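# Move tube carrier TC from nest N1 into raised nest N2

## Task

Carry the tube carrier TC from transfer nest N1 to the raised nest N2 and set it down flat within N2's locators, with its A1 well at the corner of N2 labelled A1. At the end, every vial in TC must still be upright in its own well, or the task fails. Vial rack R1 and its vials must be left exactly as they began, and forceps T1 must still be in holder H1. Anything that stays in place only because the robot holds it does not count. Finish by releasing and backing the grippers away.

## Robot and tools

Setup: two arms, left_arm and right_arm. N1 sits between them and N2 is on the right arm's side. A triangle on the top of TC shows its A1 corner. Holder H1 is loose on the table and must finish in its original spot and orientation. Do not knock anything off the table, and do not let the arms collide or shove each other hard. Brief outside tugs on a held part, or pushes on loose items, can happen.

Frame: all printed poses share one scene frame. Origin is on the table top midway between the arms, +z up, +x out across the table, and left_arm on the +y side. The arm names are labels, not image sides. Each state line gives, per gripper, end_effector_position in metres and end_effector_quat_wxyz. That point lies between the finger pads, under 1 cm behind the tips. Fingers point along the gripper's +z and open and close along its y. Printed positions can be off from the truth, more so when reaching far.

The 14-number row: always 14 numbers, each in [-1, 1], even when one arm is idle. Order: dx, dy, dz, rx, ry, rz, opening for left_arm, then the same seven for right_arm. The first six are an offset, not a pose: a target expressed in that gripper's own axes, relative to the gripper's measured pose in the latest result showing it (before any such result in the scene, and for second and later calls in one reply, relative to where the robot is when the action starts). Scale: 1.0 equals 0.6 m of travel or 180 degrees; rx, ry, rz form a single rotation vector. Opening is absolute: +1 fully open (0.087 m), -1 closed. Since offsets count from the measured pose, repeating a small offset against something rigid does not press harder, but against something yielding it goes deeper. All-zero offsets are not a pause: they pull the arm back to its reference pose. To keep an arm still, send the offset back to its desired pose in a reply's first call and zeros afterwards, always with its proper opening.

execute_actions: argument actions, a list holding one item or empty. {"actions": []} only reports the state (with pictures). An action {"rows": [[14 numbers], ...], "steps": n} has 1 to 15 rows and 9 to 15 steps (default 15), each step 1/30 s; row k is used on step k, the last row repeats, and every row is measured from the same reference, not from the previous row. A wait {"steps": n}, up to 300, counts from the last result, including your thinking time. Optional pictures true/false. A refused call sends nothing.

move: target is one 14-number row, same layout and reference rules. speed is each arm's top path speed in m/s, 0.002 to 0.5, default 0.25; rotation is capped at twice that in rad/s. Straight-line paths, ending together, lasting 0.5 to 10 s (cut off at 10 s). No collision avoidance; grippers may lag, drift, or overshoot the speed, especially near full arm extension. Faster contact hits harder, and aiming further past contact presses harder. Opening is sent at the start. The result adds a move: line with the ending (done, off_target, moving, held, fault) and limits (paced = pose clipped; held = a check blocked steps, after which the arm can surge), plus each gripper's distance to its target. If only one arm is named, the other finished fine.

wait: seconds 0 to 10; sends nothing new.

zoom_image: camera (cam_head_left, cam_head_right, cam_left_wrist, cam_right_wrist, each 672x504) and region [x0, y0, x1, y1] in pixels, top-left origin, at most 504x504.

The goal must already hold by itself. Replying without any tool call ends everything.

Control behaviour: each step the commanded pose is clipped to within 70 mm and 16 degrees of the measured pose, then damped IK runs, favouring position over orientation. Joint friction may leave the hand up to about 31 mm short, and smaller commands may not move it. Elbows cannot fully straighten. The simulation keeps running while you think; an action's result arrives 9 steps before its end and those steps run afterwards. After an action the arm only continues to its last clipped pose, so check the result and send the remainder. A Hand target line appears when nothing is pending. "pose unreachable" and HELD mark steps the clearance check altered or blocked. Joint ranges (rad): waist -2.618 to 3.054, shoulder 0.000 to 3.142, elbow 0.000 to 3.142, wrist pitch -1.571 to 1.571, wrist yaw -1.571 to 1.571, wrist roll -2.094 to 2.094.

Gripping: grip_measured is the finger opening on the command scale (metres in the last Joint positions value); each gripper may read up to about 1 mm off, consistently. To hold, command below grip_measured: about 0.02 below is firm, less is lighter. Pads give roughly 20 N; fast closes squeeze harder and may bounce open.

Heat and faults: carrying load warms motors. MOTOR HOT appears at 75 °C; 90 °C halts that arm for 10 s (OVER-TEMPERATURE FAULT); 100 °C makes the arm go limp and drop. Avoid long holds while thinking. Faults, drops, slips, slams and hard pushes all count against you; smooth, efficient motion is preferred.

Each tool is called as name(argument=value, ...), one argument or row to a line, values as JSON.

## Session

execute_actions(
  actions=[],
)

Scene clock: 0.00 s of 12600.00 s.
left_arm: end_effector_position=(+0.4309, +0.3260, +0.3713) grip_measured=+0.992 end_effector_quat_wxyz=(-0.334, +0.626, -0.560, +0.428) | right_arm: end_effector_position=(+0.3955, +0.0554, +0.2464) grip_measured=+0.983 end_effector_quat_wxyz=(+0.598, +0.121, +0.781, +0.137)
Joint positions: left_arm=[ 0.081  1.551  1.675 -0.553  0.136 -1.687  0.087] | right_arm=[ 0.926  1.898  1.614 -0.061  0.748  0.62   0.087]
Joint velocities: left_arm=[-0.002  0.002 -0.032 -0.022 -0.022  0.022  0.   ] | right_arm=[-0.002 -0.007 -0.017 -0.051 -0.037  0.022  0.   ]
Hand target (left_arm): +0.431, +0.326, +0.371; -0.334, +0.626, -0.560, +0.428
Hand target (right_arm): +0.395, +0.055, +0.246; +0.598, +0.121, +0.781, +0.137

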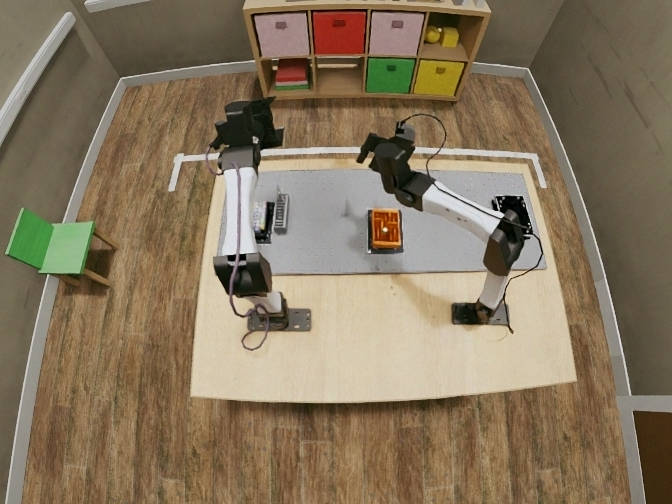

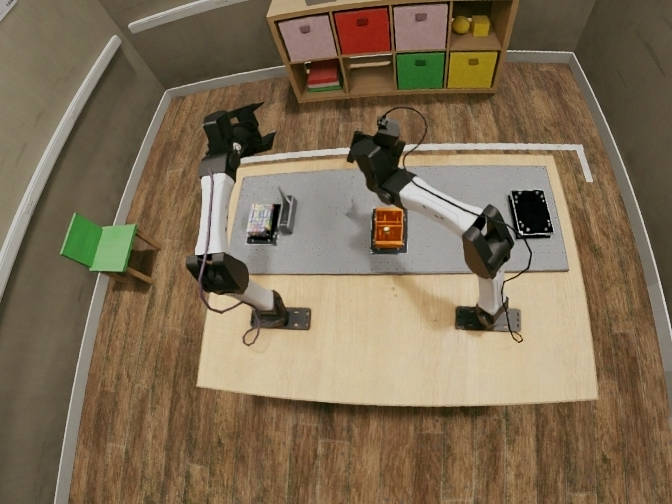

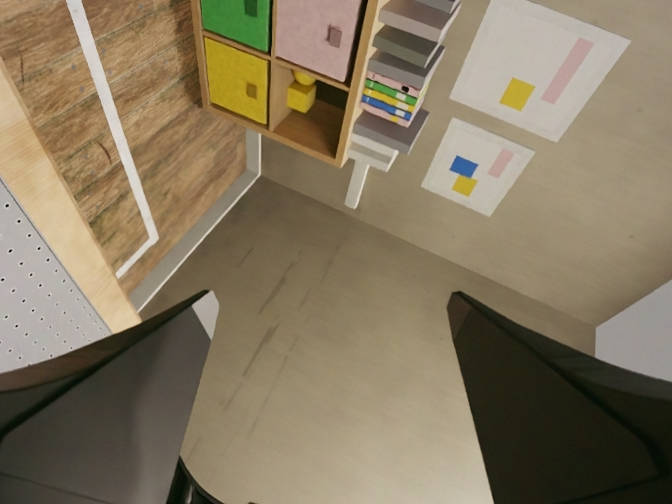

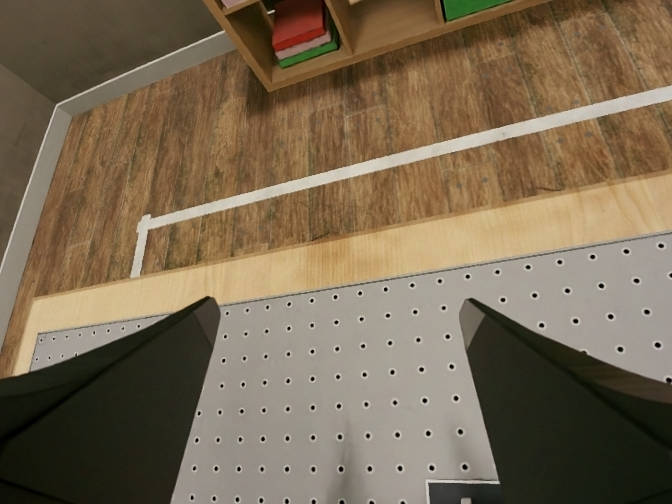

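zoom_image(
  camera="cam_head_right",
  region=[350, 175, 570, 265],
)

zoom_image(
  camera="cam_head_right",
  region=[495, 175, 575, 250],
)

zoom_image(
  camera="cam_head_left",
  region=[350, 195, 420, 265],
)

Region (350, 175, 570, 265) of cam_head_right's 672x504 image, scaled by 2.291, with more detail than that image has; it fills the top 206 rows of this view, and the rest is white.

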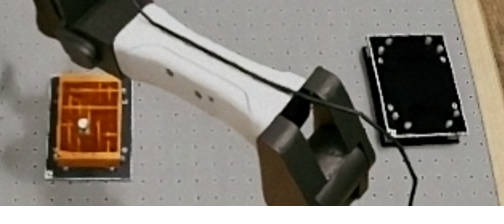

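Region (495, 175, 575, 250) of cam_head_right's 672x504 image, scaled by 6.300, with more detail than that image has; it fills the top 472 rows of this view, and the rest is white.

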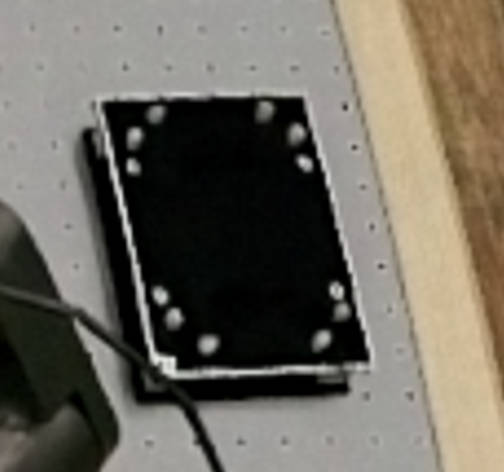

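Region (350, 195, 420, 265) of cam_head_left's 672x504 image, scaled by 7.200, with more detail than that image has.

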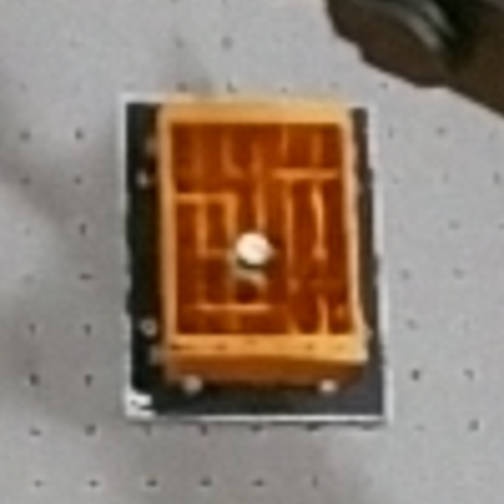

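move(
  target=[0,0,0,0,0,0,1,0.264,-0.151,-0.194,0.094,0.411,-0.083,1],
)

Scene clock: 5.47 s of 12600.00 s.
left_arm: end_effector_position=(+0.4309, +0.3260, +0.3713) grip_measured=+0.992 end_effector_quat_wxyz=(-0.334, +0.626, -0.560, +0.428) | right_arm: end_effector_position=(+0.2394, +0.0211, +0.1000) grip_measured=+0.983 end_effector_quat_wxyz=(+0.008, -0.006, +1.000, +0.003)
Joint positions: left_arm=[ 0.081  1.551  1.675 -0.553  0.136 -1.687  0.087] | right_arm=[ 0.845  2.319  2.251 -1.486  0.007  0.758  0.087]
Joint velocities: left_arm=[-0.027  0.002 -0.007 -0.037 -0.051  0.022  0.001] | right_arm=[-0.002 -0.002 -0.007 -0.051 -0.022  0.066  0.   ]
Hand target (left_arm): +0.431, +0.326, +0.371; -0.334, +0.626, -0.560, +0.428
Hand target (right_arm): +0.241, +0.020, +0.100; +0.001, -0.005, +1.000, +0.004
Off the commanded pose (left_arm): 0.000 m, 0 deg.
Off the commanded pose (right_arm): 0.002 m, 1 deg.
Kept back: nothing.
move: done

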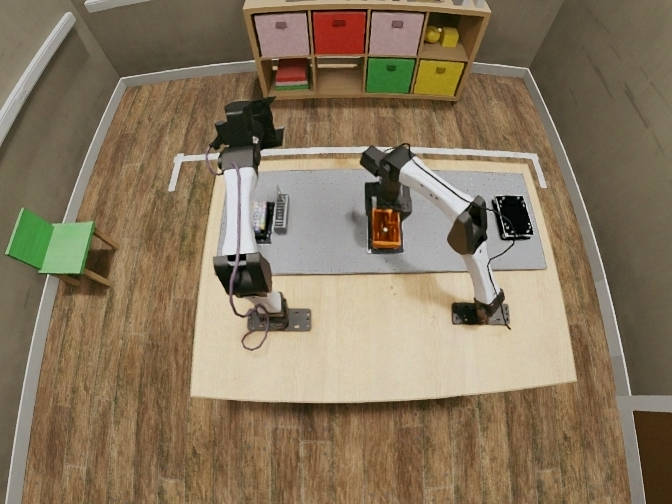

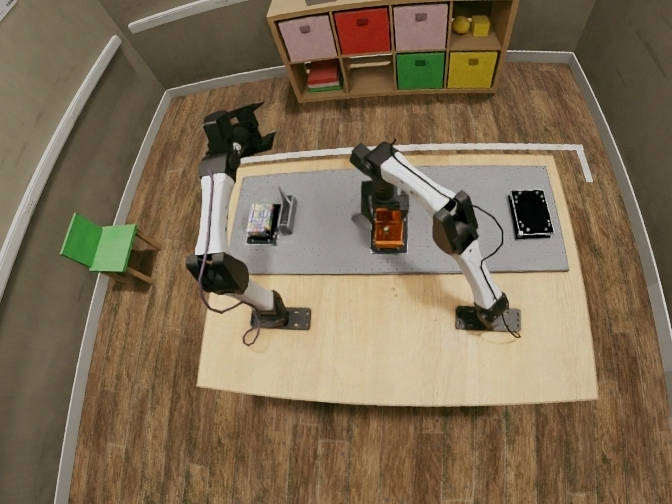

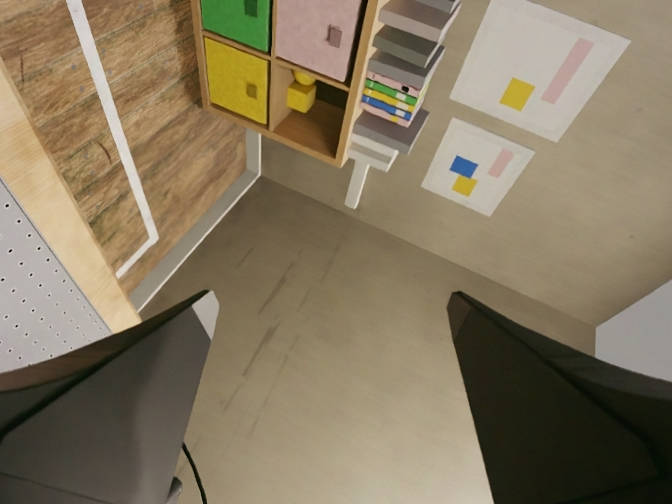

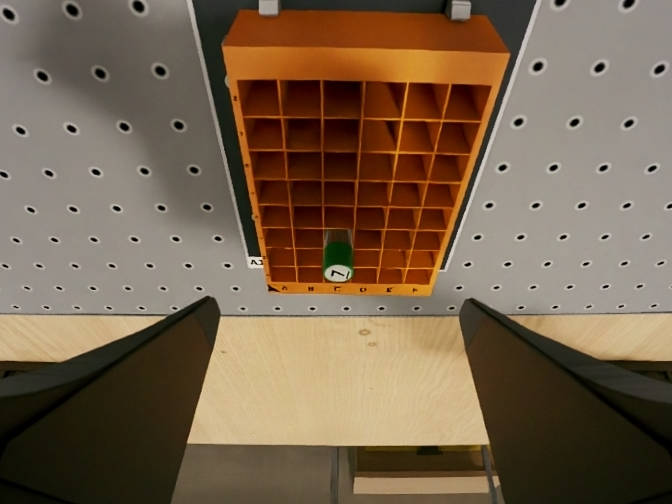

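move(
  target=[0,0,0,0,0,0,1,0,-0.012,0.06,0,0.004,0.008,1],
  speed=0.06,
)

Scene clock: 6.90 s of 12600.00 s.
left_arm: end_effector_position=(+0.4309, +0.3260, +0.3713) grip_measured=+0.992 end_effector_quat_wxyz=(-0.334, +0.626, -0.560, +0.428) | right_arm: end_effector_position=(+0.2379, +0.0149, +0.0610) grip_measured=+0.983 end_effector_quat_wxyz=(-0.003, +0.001, +1.000, -0.004)
Joint positions: left_arm=[ 0.081  1.551  1.675 -0.553  0.136 -1.687  0.087] | right_arm=[ 0.834  2.303  2.065 -1.342  0.001  0.761  0.087]
Joint velocities: left_arm=[ 0.002 -0.007 -0.002  0.095 -0.066 -0.007  0.001] | right_arm=[ 0.017 -0.007 -0.022  0.051 -0.007  0.007  0.   ]
Hand target (left_arm): +0.431, +0.326, +0.371; -0.334, +0.626, -0.560, +0.428
Hand target (right_arm): +0.240, +0.014, +0.064; +0.002, +0.007, +1.000, +0.003
Off the commanded pose (left_arm): 0.000 m, 0 deg.
Off the commanded pose (right_arm): 0.004 m, 1 deg.
Kept back: nothing.
move: done

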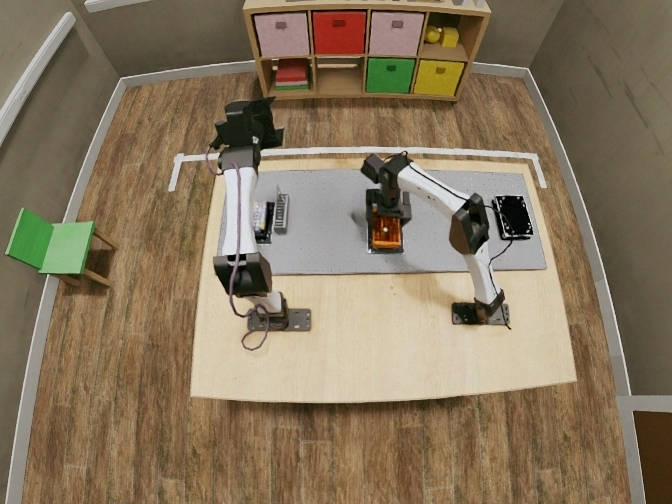

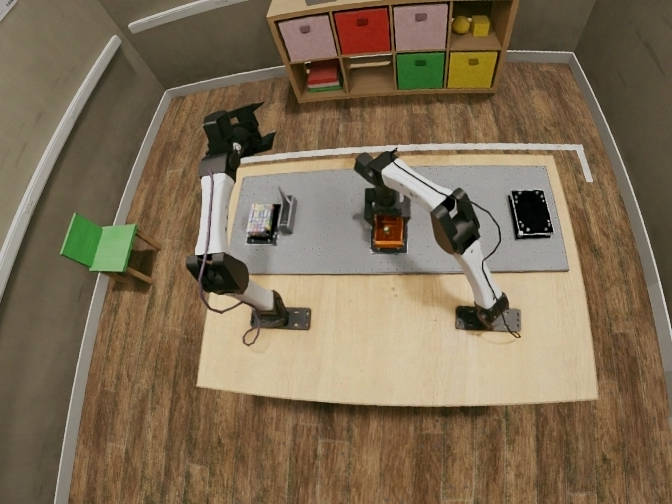

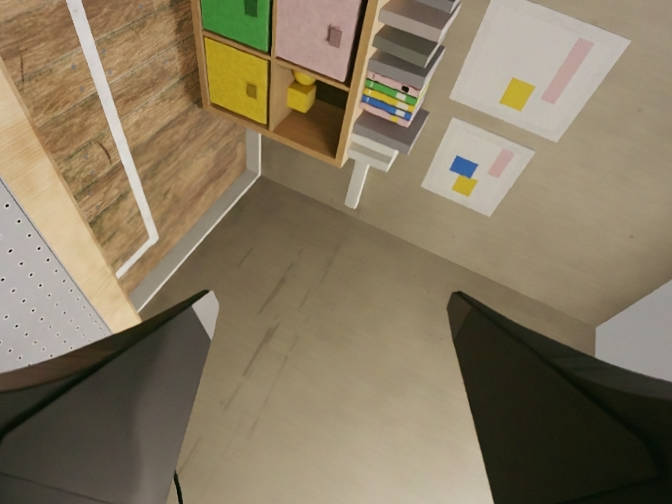

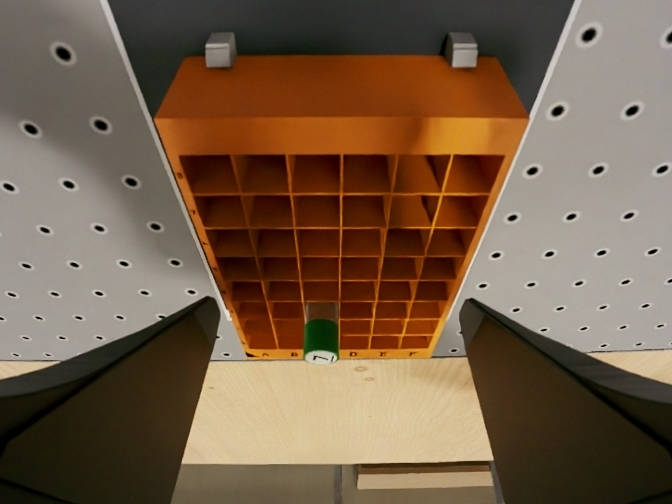

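Centered.

move(
  target=[0,0,0,0,0,0,1,0,0,0.06,0,0,0,1],
  speed=0.04,
)

Scene clock: 10.17 s of 12600.00 s.
left_arm: end_effector_position=(+0.4309, +0.3260, +0.3713) grip_measured=+0.992 end_effector_quat_wxyz=(-0.334, +0.626, -0.560, +0.428) | right_arm: end_effector_position=(+0.2385, +0.0154, +0.0328) grip_measured=+0.983 end_effector_quat_wxyz=(+0.000, +0.001, +1.000, -0.000)
Joint positions: left_arm=[ 0.081  1.551  1.675 -0.553  0.136 -1.687  0.087] | right_arm=[ 0.834  2.303  1.954 -1.222  0.001  0.761  0.087]
Joint velocities: left_arm=[ 0.002  0.007  0.012 -0.081 -0.037 -0.007 -0.   ] | right_arm=[ 0.002  0.017  0.012  0.007 -0.022  0.007 -0.   ]
Hand target (left_arm): +0.431, +0.326, +0.371; -0.334, +0.626, -0.560, +0.428
Hand target (right_arm): +0.237, +0.014, +0.025; -0.003, +0.001, +1.000, -0.004
Off the commanded pose (left_arm): 0.000 m, 0 deg.
Off the commanded pose (right_arm): 0.008 m, 1 deg.
Kept back: nothing.
move: done

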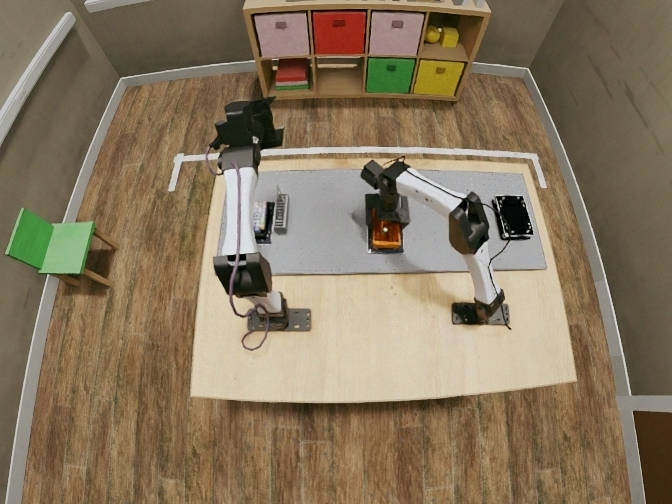

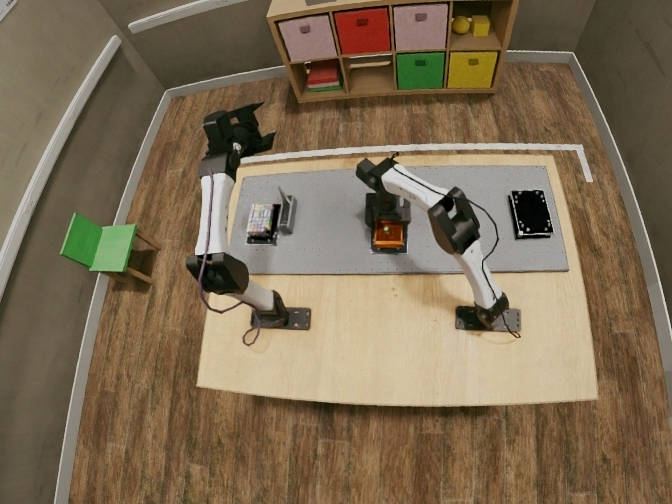

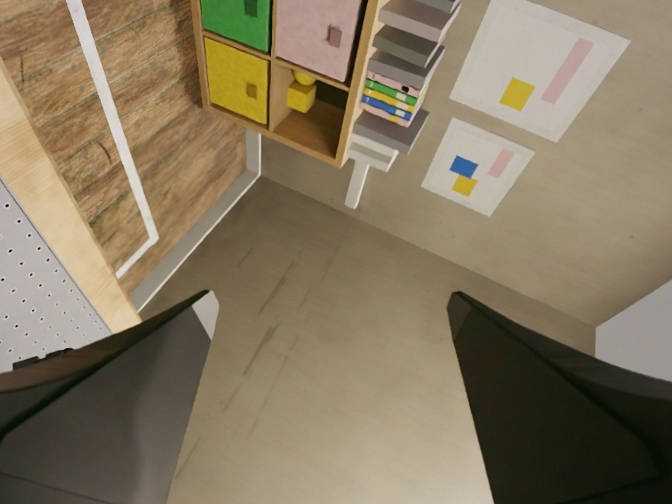

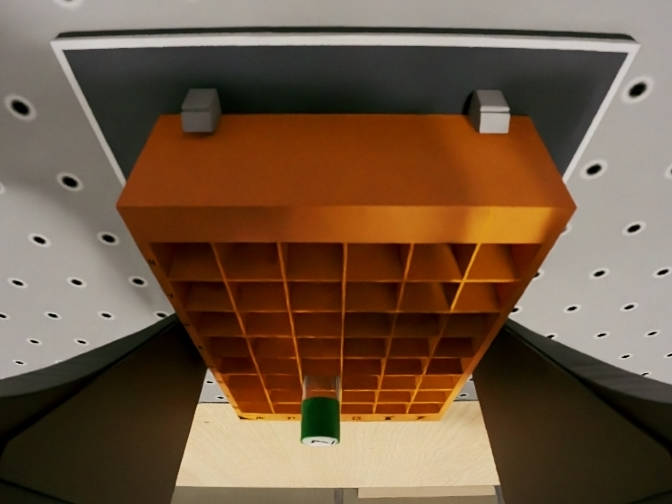

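move(
  target=[0,0,0,0,0,0,1,0,0,0,0,0,0,0.89],
)

move(
  target=[0,0,0,0,0,0,1,0,0,-0.14,0,0,0,0.89],
  speed=0.08,
)

move(
  target=[0,0,0,0,0,0,1,-0.085,-0.8,0,0,0,-0.003,0.89],
  speed=0.18,
)

Scene clock: 11.23 s of 12600.00 s.
left_arm: end_effector_position=(+0.4309, +0.3260, +0.3713) grip_measured=+0.992 end_effector_quat_wxyz=(-0.334, +0.626, -0.560, +0.428) | right_arm: end_effector_position=(+0.2384, +0.0151, +0.0329) grip_measured=+0.929 end_effector_quat_wxyz=(+0.000, +0.001, +1.000, -0.001)
Joint positions: left_arm=[ 0.081  1.551  1.675 -0.553  0.136 -1.687  0.087] | right_arm=[ 0.834  2.303  1.954 -1.223  0.002  0.761  0.084]
Joint velocities: left_arm=[ 0.002 -0.002 -0.002  0.022 -0.007  0.066 -0.001] | right_arm=[ 0.007 -0.002  0.002  0.007 -0.007 -0.007 -0.001]
Hand target (left_arm): +0.431, +0.326, +0.371; -0.334, +0.626, -0.560, +0.428
Hand target (right_arm): +0.238, +0.015, +0.033; +0.000, +0.001, +1.000, -0.000
Off the commanded pose (left_arm): 0.000 m, 0 deg.
Off the commanded pose (right_arm): 0.000 m, 0 deg.
Kept back: nothing.
move: done

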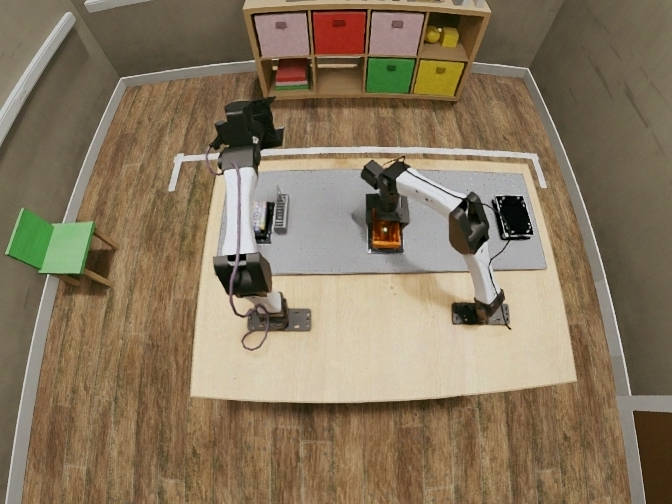

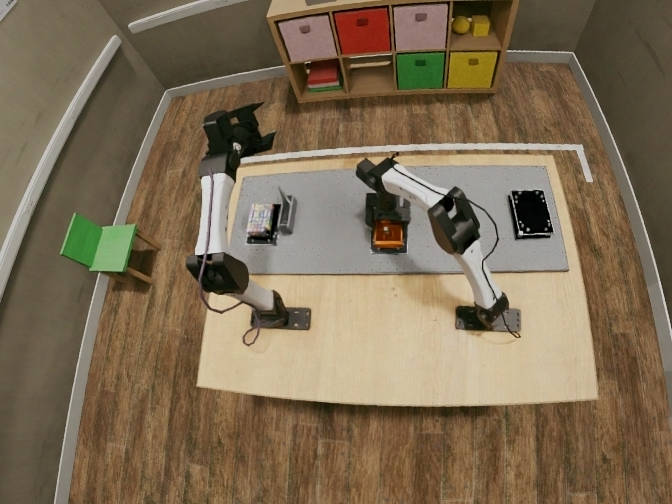

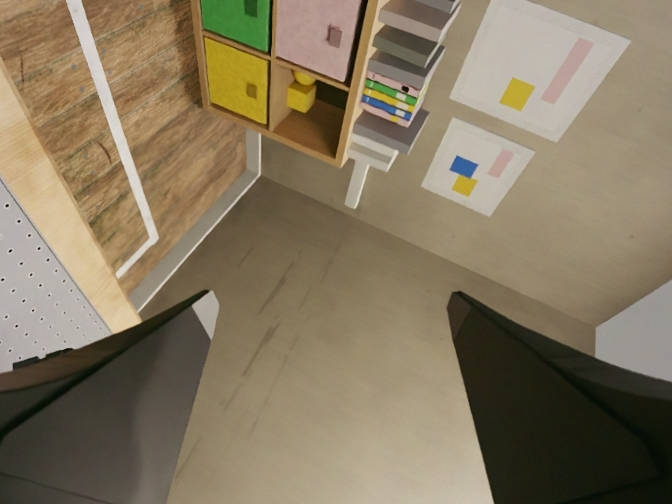

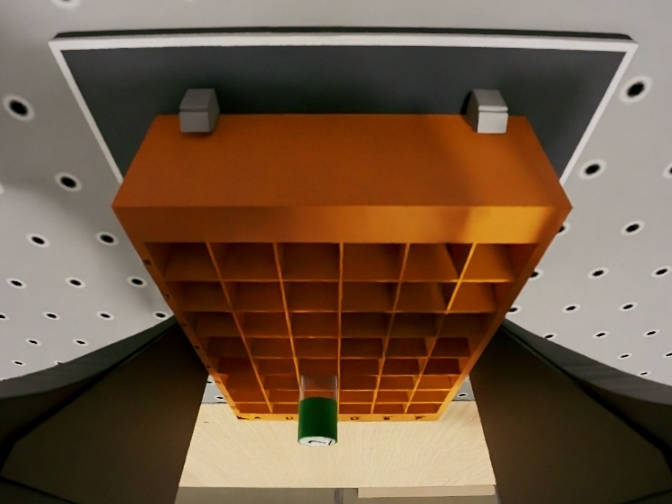

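Scene clock: 12.77 s of 12600.00 s.
left_arm: end_effector_position=(+0.4309, +0.3260, +0.3713) grip_measured=+0.992 end_effector_quat_wxyz=(-0.334, +0.626, -0.560, +0.428) | right_arm: end_effector_position=(+0.2395, +0.0161, +0.1174) grip_measured=+0.929 end_effector_quat_wxyz=(+0.010, +0.001, +1.000, +0.008)
Joint positions: left_arm=[ 0.081  1.551  1.675 -0.553  0.136 -1.687  0.087] | right_arm=[ 0.834  2.305  2.297 -1.538  0.002  0.761  0.084]
Joint velocities: left_arm=[-0.007 -0.002  0.012 -0.022 -0.007  0.022 -0.001] | right_arm=[ 0.007 -0.012 -0.017 -0.066 -0.051 -0.022 -0.   ]
Hand target (left_arm): +0.431, +0.326, +0.371; -0.334, +0.626, -0.560, +0.428
Hand target (right_arm): +0.239, +0.016, +0.117; +0.005, +0.002, +1.000, +0.005
Off the commanded pose (left_arm): 0.000 m, 0 deg.
Off the commanded pose (right_arm): 0.002 m, 2 deg.
joint sent to its limit (right arm) — the command would take joint 4 (wrist pitch) past its lower limit, so that joint was sent only as far as its limit.
Kept back: nothing.
move: done

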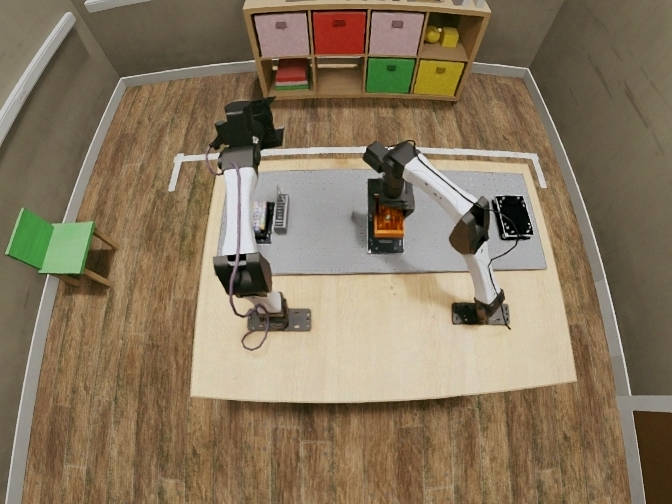

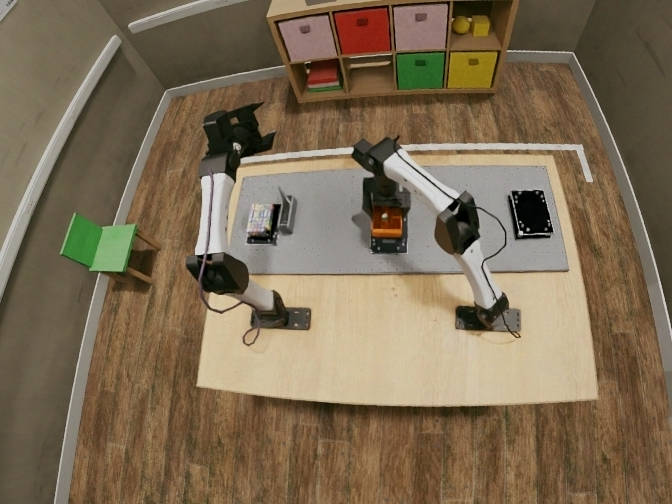

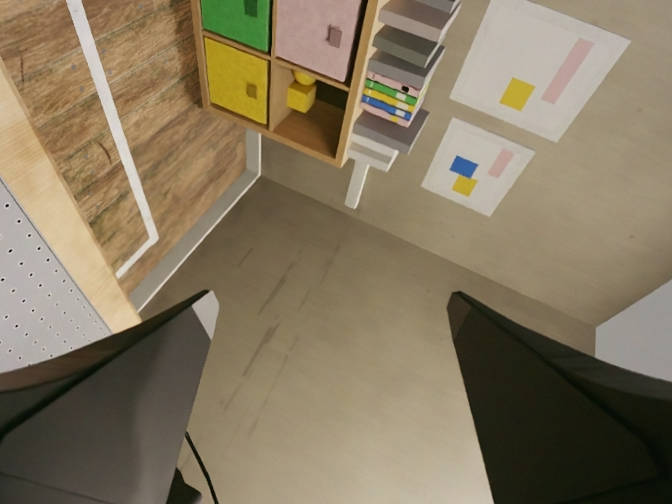

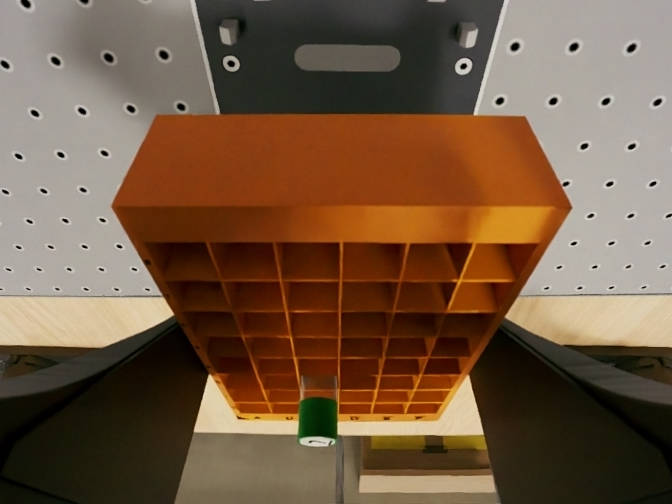

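Scene clock: 16.00 s of 12600.00 s.
left_arm: end_effector_position=(+0.4309, +0.3260, +0.3713) grip_measured=+0.992 end_effector_quat_wxyz=(-0.334, +0.626, -0.560, +0.428) | right_arm: end_effector_position=(+0.2833, -0.4676, +0.1104) grip_measured=+0.929 end_effector_quat_wxyz=(+0.011, +0.001, +1.000, -0.002)
Joint positions: left_arm=[ 0.081  1.551  1.675 -0.553  0.136 -1.687  0.087] | right_arm=[-0.37   2.095  1.929 -1.383 -0.005 -0.443  0.084]
Joint velocities: left_arm=[ 0.012 -0.007  0.002 -0.11   0.051  0.022 -0.001] | right_arm=[-0.002 -0.002  0.007 -0.022 -0.051  0.022 -0.001]
Hand target (left_arm): +0.431, +0.326, +0.371; -0.334, +0.626, -0.560, +0.428
Hand target (right_arm): +0.285, -0.466, +0.112; +0.009, -0.004, +1.000, +0.003
Off the commanded pose (left_arm): 0.000 m, 0 deg.
Off the commanded pose (right_arm): 0.007 m, 1 deg.
Kept back: nothing.
move: done

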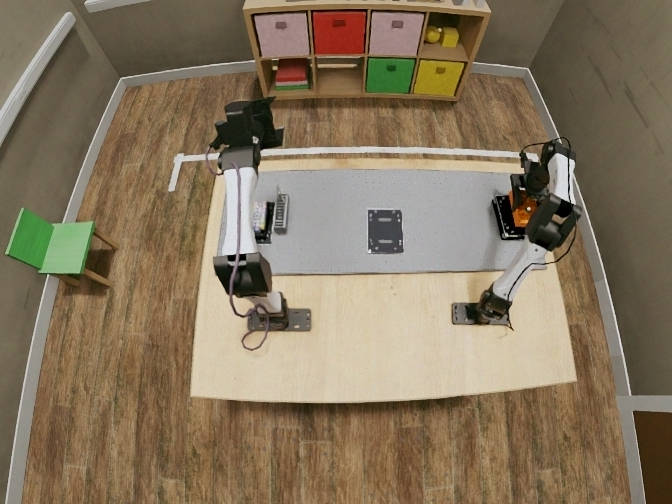

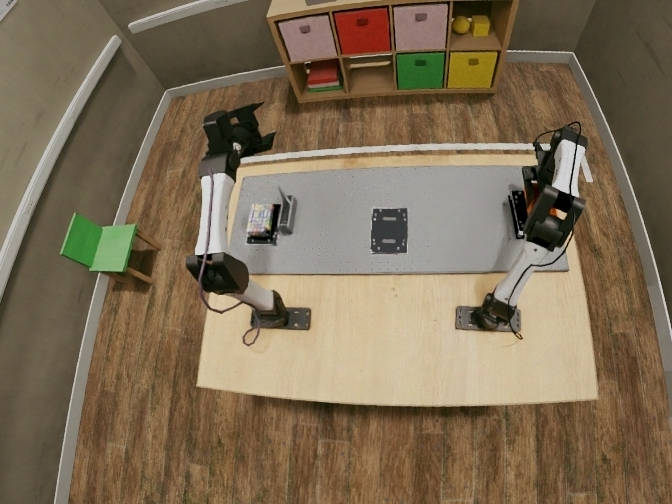

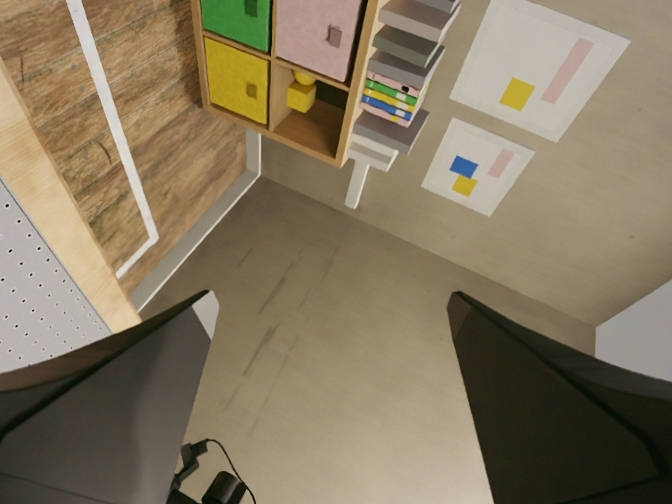

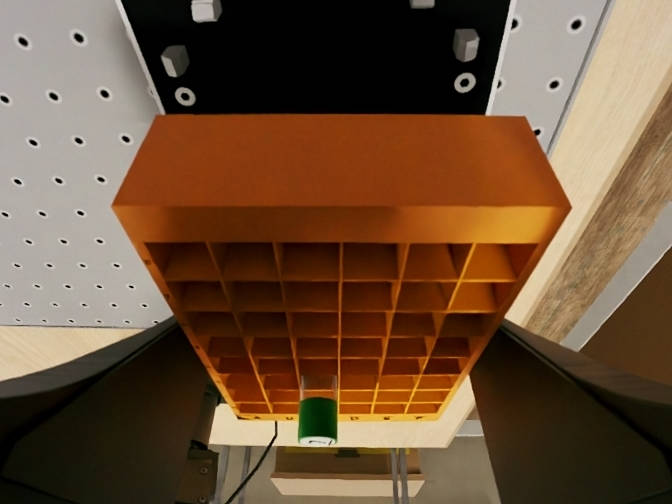

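move(
  target=[0,0,0,0,0,0,1,-0.005,0.009,0.042,0,0.006,-0.016,0.89],
  speed=0.04,
)

Scene clock: 17.40 s of 12600.00 s.
left_arm: end_effector_position=(+0.4309, +0.3260, +0.3713) grip_measured=+0.992 end_effector_quat_wxyz=(-0.334, +0.626, -0.560, +0.428) | right_arm: end_effector_position=(+0.2871, -0.4637, +0.0945) grip_measured=+0.929 end_effector_quat_wxyz=(+0.012, -0.017, +1.000, -0.003)
Joint positions: left_arm=[ 0.081  1.551  1.675 -0.553  0.136 -1.687  0.087] | right_arm=[-0.354  2.095  1.866 -1.318 -0.005 -0.464  0.084]
Joint velocities: left_arm=[-0.012  0.017  0.007 -0.007  0.037 -0.007 -0.001] | right_arm=[ 0.002  0.012 -0.007  0.051 -0.051 -0.007  0.   ]
Hand target (left_arm): +0.431, +0.326, +0.371; -0.334, +0.626, -0.560, +0.428
Hand target (right_arm): +0.286, -0.462, +0.085; +0.001, -0.024, +1.000, -0.002
Off the commanded pose (left_arm): 0.000 m, 0 deg.
Off the commanded pose (right_arm): 0.009 m, 1 deg.
Kept back: nothing.
move: done

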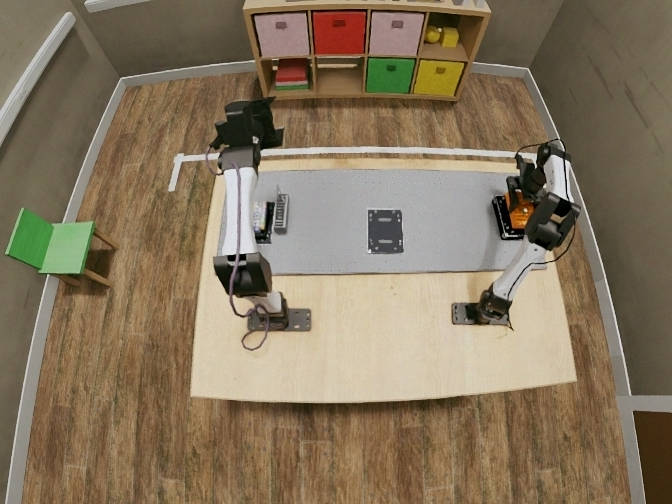

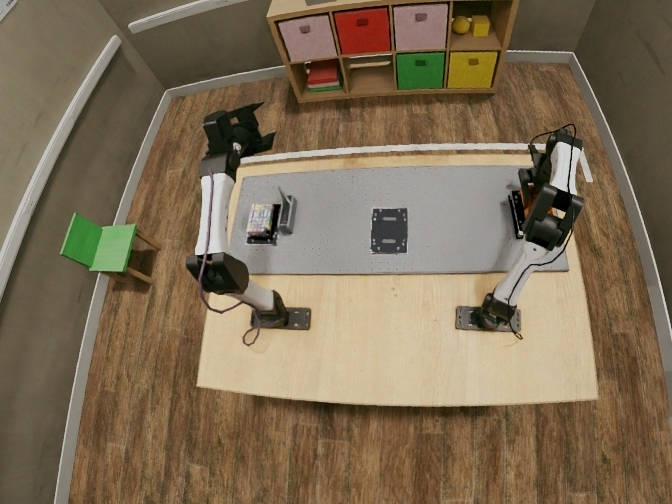

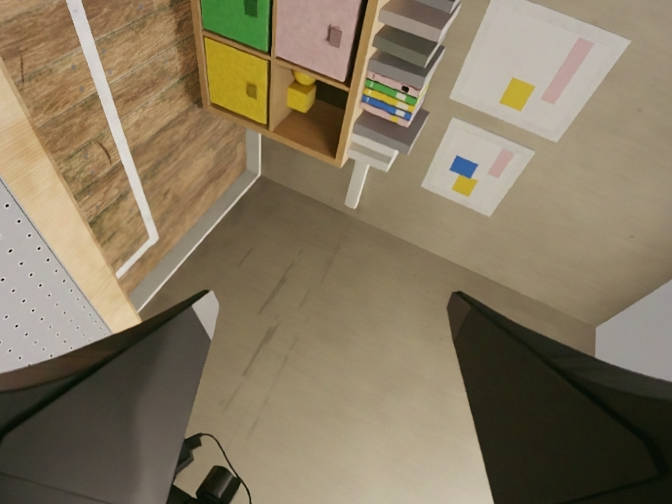

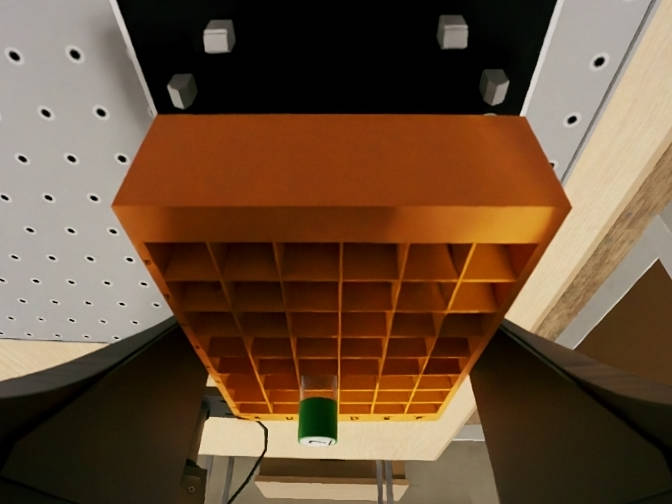

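move(
  target=[0,0,0,0,0,0,1,-0.005,0.003,0.035,0,0.006,-0.007,0.89],
  speed=0.03,
)

Scene clock: 18.87 s of 12600.00 s.
left_arm: end_effector_position=(+0.4309, +0.3260, +0.3713) grip_measured=+0.992 end_effector_quat_wxyz=(-0.334, +0.626, -0.560, +0.428) | right_arm: end_effector_position=(+0.2909, -0.4633, +0.0814) grip_measured=+0.929 end_effector_quat_wxyz=(+0.011, -0.022, +1.000, -0.002)
Joint positions: left_arm=[ 0.081  1.551  1.675 -0.553  0.136 -1.687  0.087] | right_arm=[-0.349  2.112  1.84  -1.277 -0.005 -0.468  0.084]
Joint velocities: left_arm=[-0.007 -0.027  0.017 -0.037 -0.051 -0.022 -0.   ] | right_arm=[-0.007 -0.007 -0.002 -0.007 -0.037  0.022 -0.   ]
Hand target (left_arm): +0.431, +0.326, +0.371; -0.334, +0.626, -0.560, +0.428
Hand target (right_arm): +0.290, -0.462, +0.074; +0.002, -0.028, +1.000, -0.003
Off the commanded pose (left_arm): 0.000 m, 0 deg.
Off the commanded pose (right_arm): 0.008 m, 1 deg.
Kept back: nothing.
move: done

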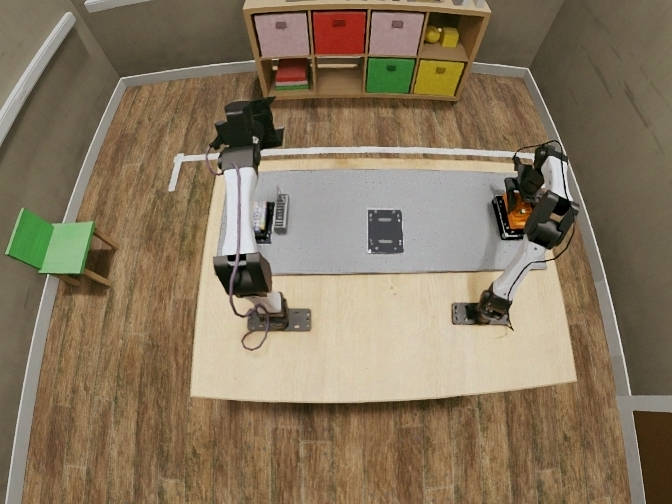

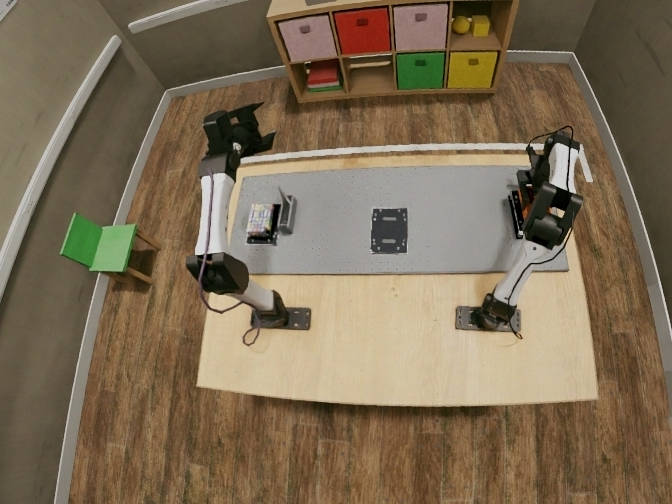

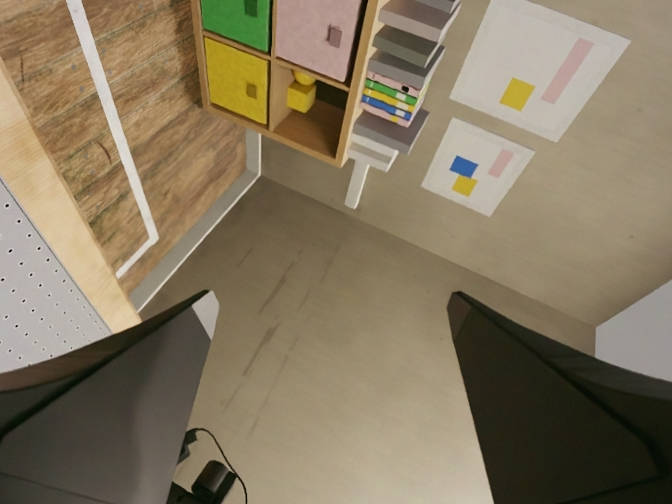

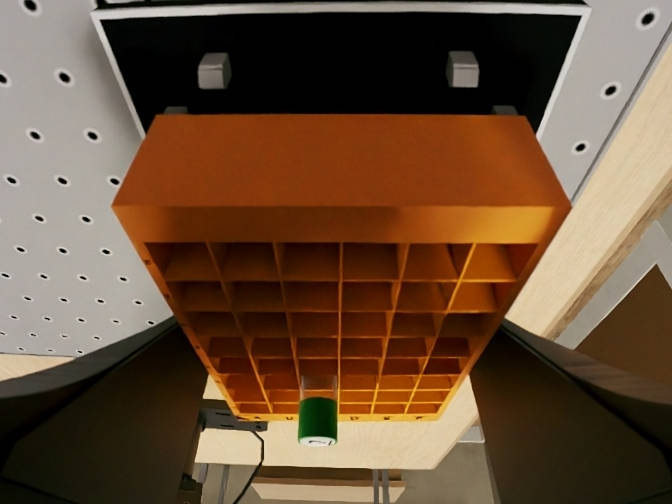

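move(
  target=[0,0,0,0,0,0,1,0.005,0.003,0.03,0,0.005,-0.003,0.89],
  speed=0.02,
)

Scene clock: 20.60 s of 12600.00 s.
left_arm: end_effector_position=(+0.4309, +0.3260, +0.3713) grip_measured=+0.992 end_effector_quat_wxyz=(-0.334, +0.626, -0.560, +0.428) | right_arm: end_effector_position=(+0.2900, -0.4633, +0.0698) grip_measured=+0.929 end_effector_quat_wxyz=(+0.010, -0.023, +1.000, -0.003)
Joint positions: left_arm=[ 0.081  1.551  1.675 -0.553  0.136 -1.687  0.087] | right_arm=[-0.349  2.112  1.794 -1.232 -0.004 -0.47   0.084]
Joint velocities: left_arm=[-0.007 -0.002 -0.002 -0.022 -0.037 -0.022  0.   ] | right_arm=[ 0.007 -0.007 -0.017  0.022 -0.051 -0.037 -0.001]
Hand target (left_arm): +0.431, +0.326, +0.371; -0.334, +0.626, -0.560, +0.428
Hand target (right_arm): +0.288, -0.462, +0.063; +0.003, -0.026, +1.000, -0.002
Off the commanded pose (left_arm): 0.000 m, 0 deg.
Off the commanded pose (right_arm): 0.007 m, 1 deg.
Kept back: nothing.
move: done

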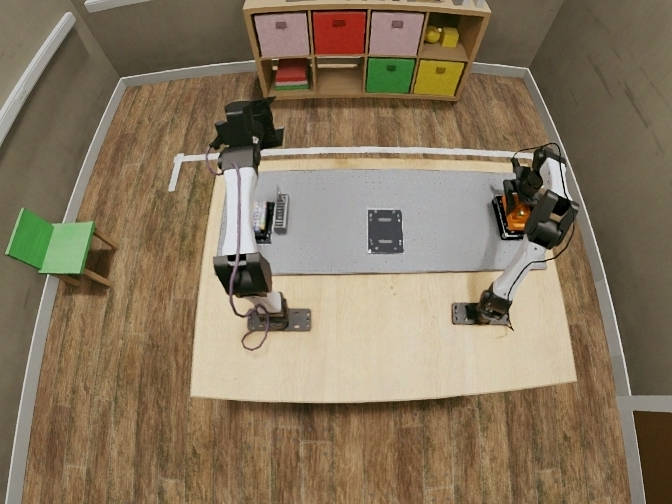

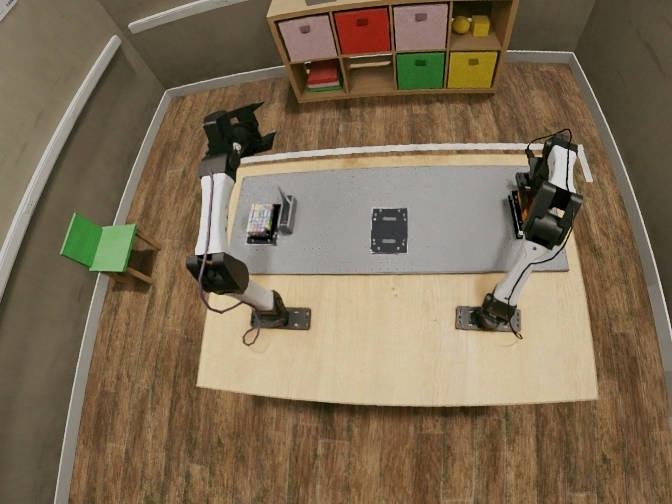

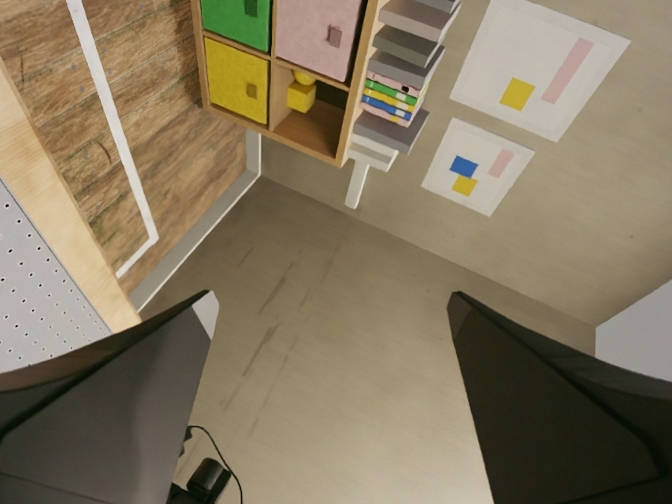

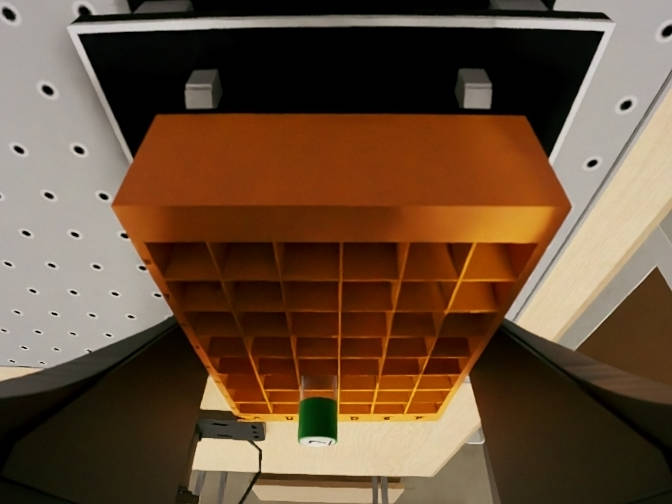

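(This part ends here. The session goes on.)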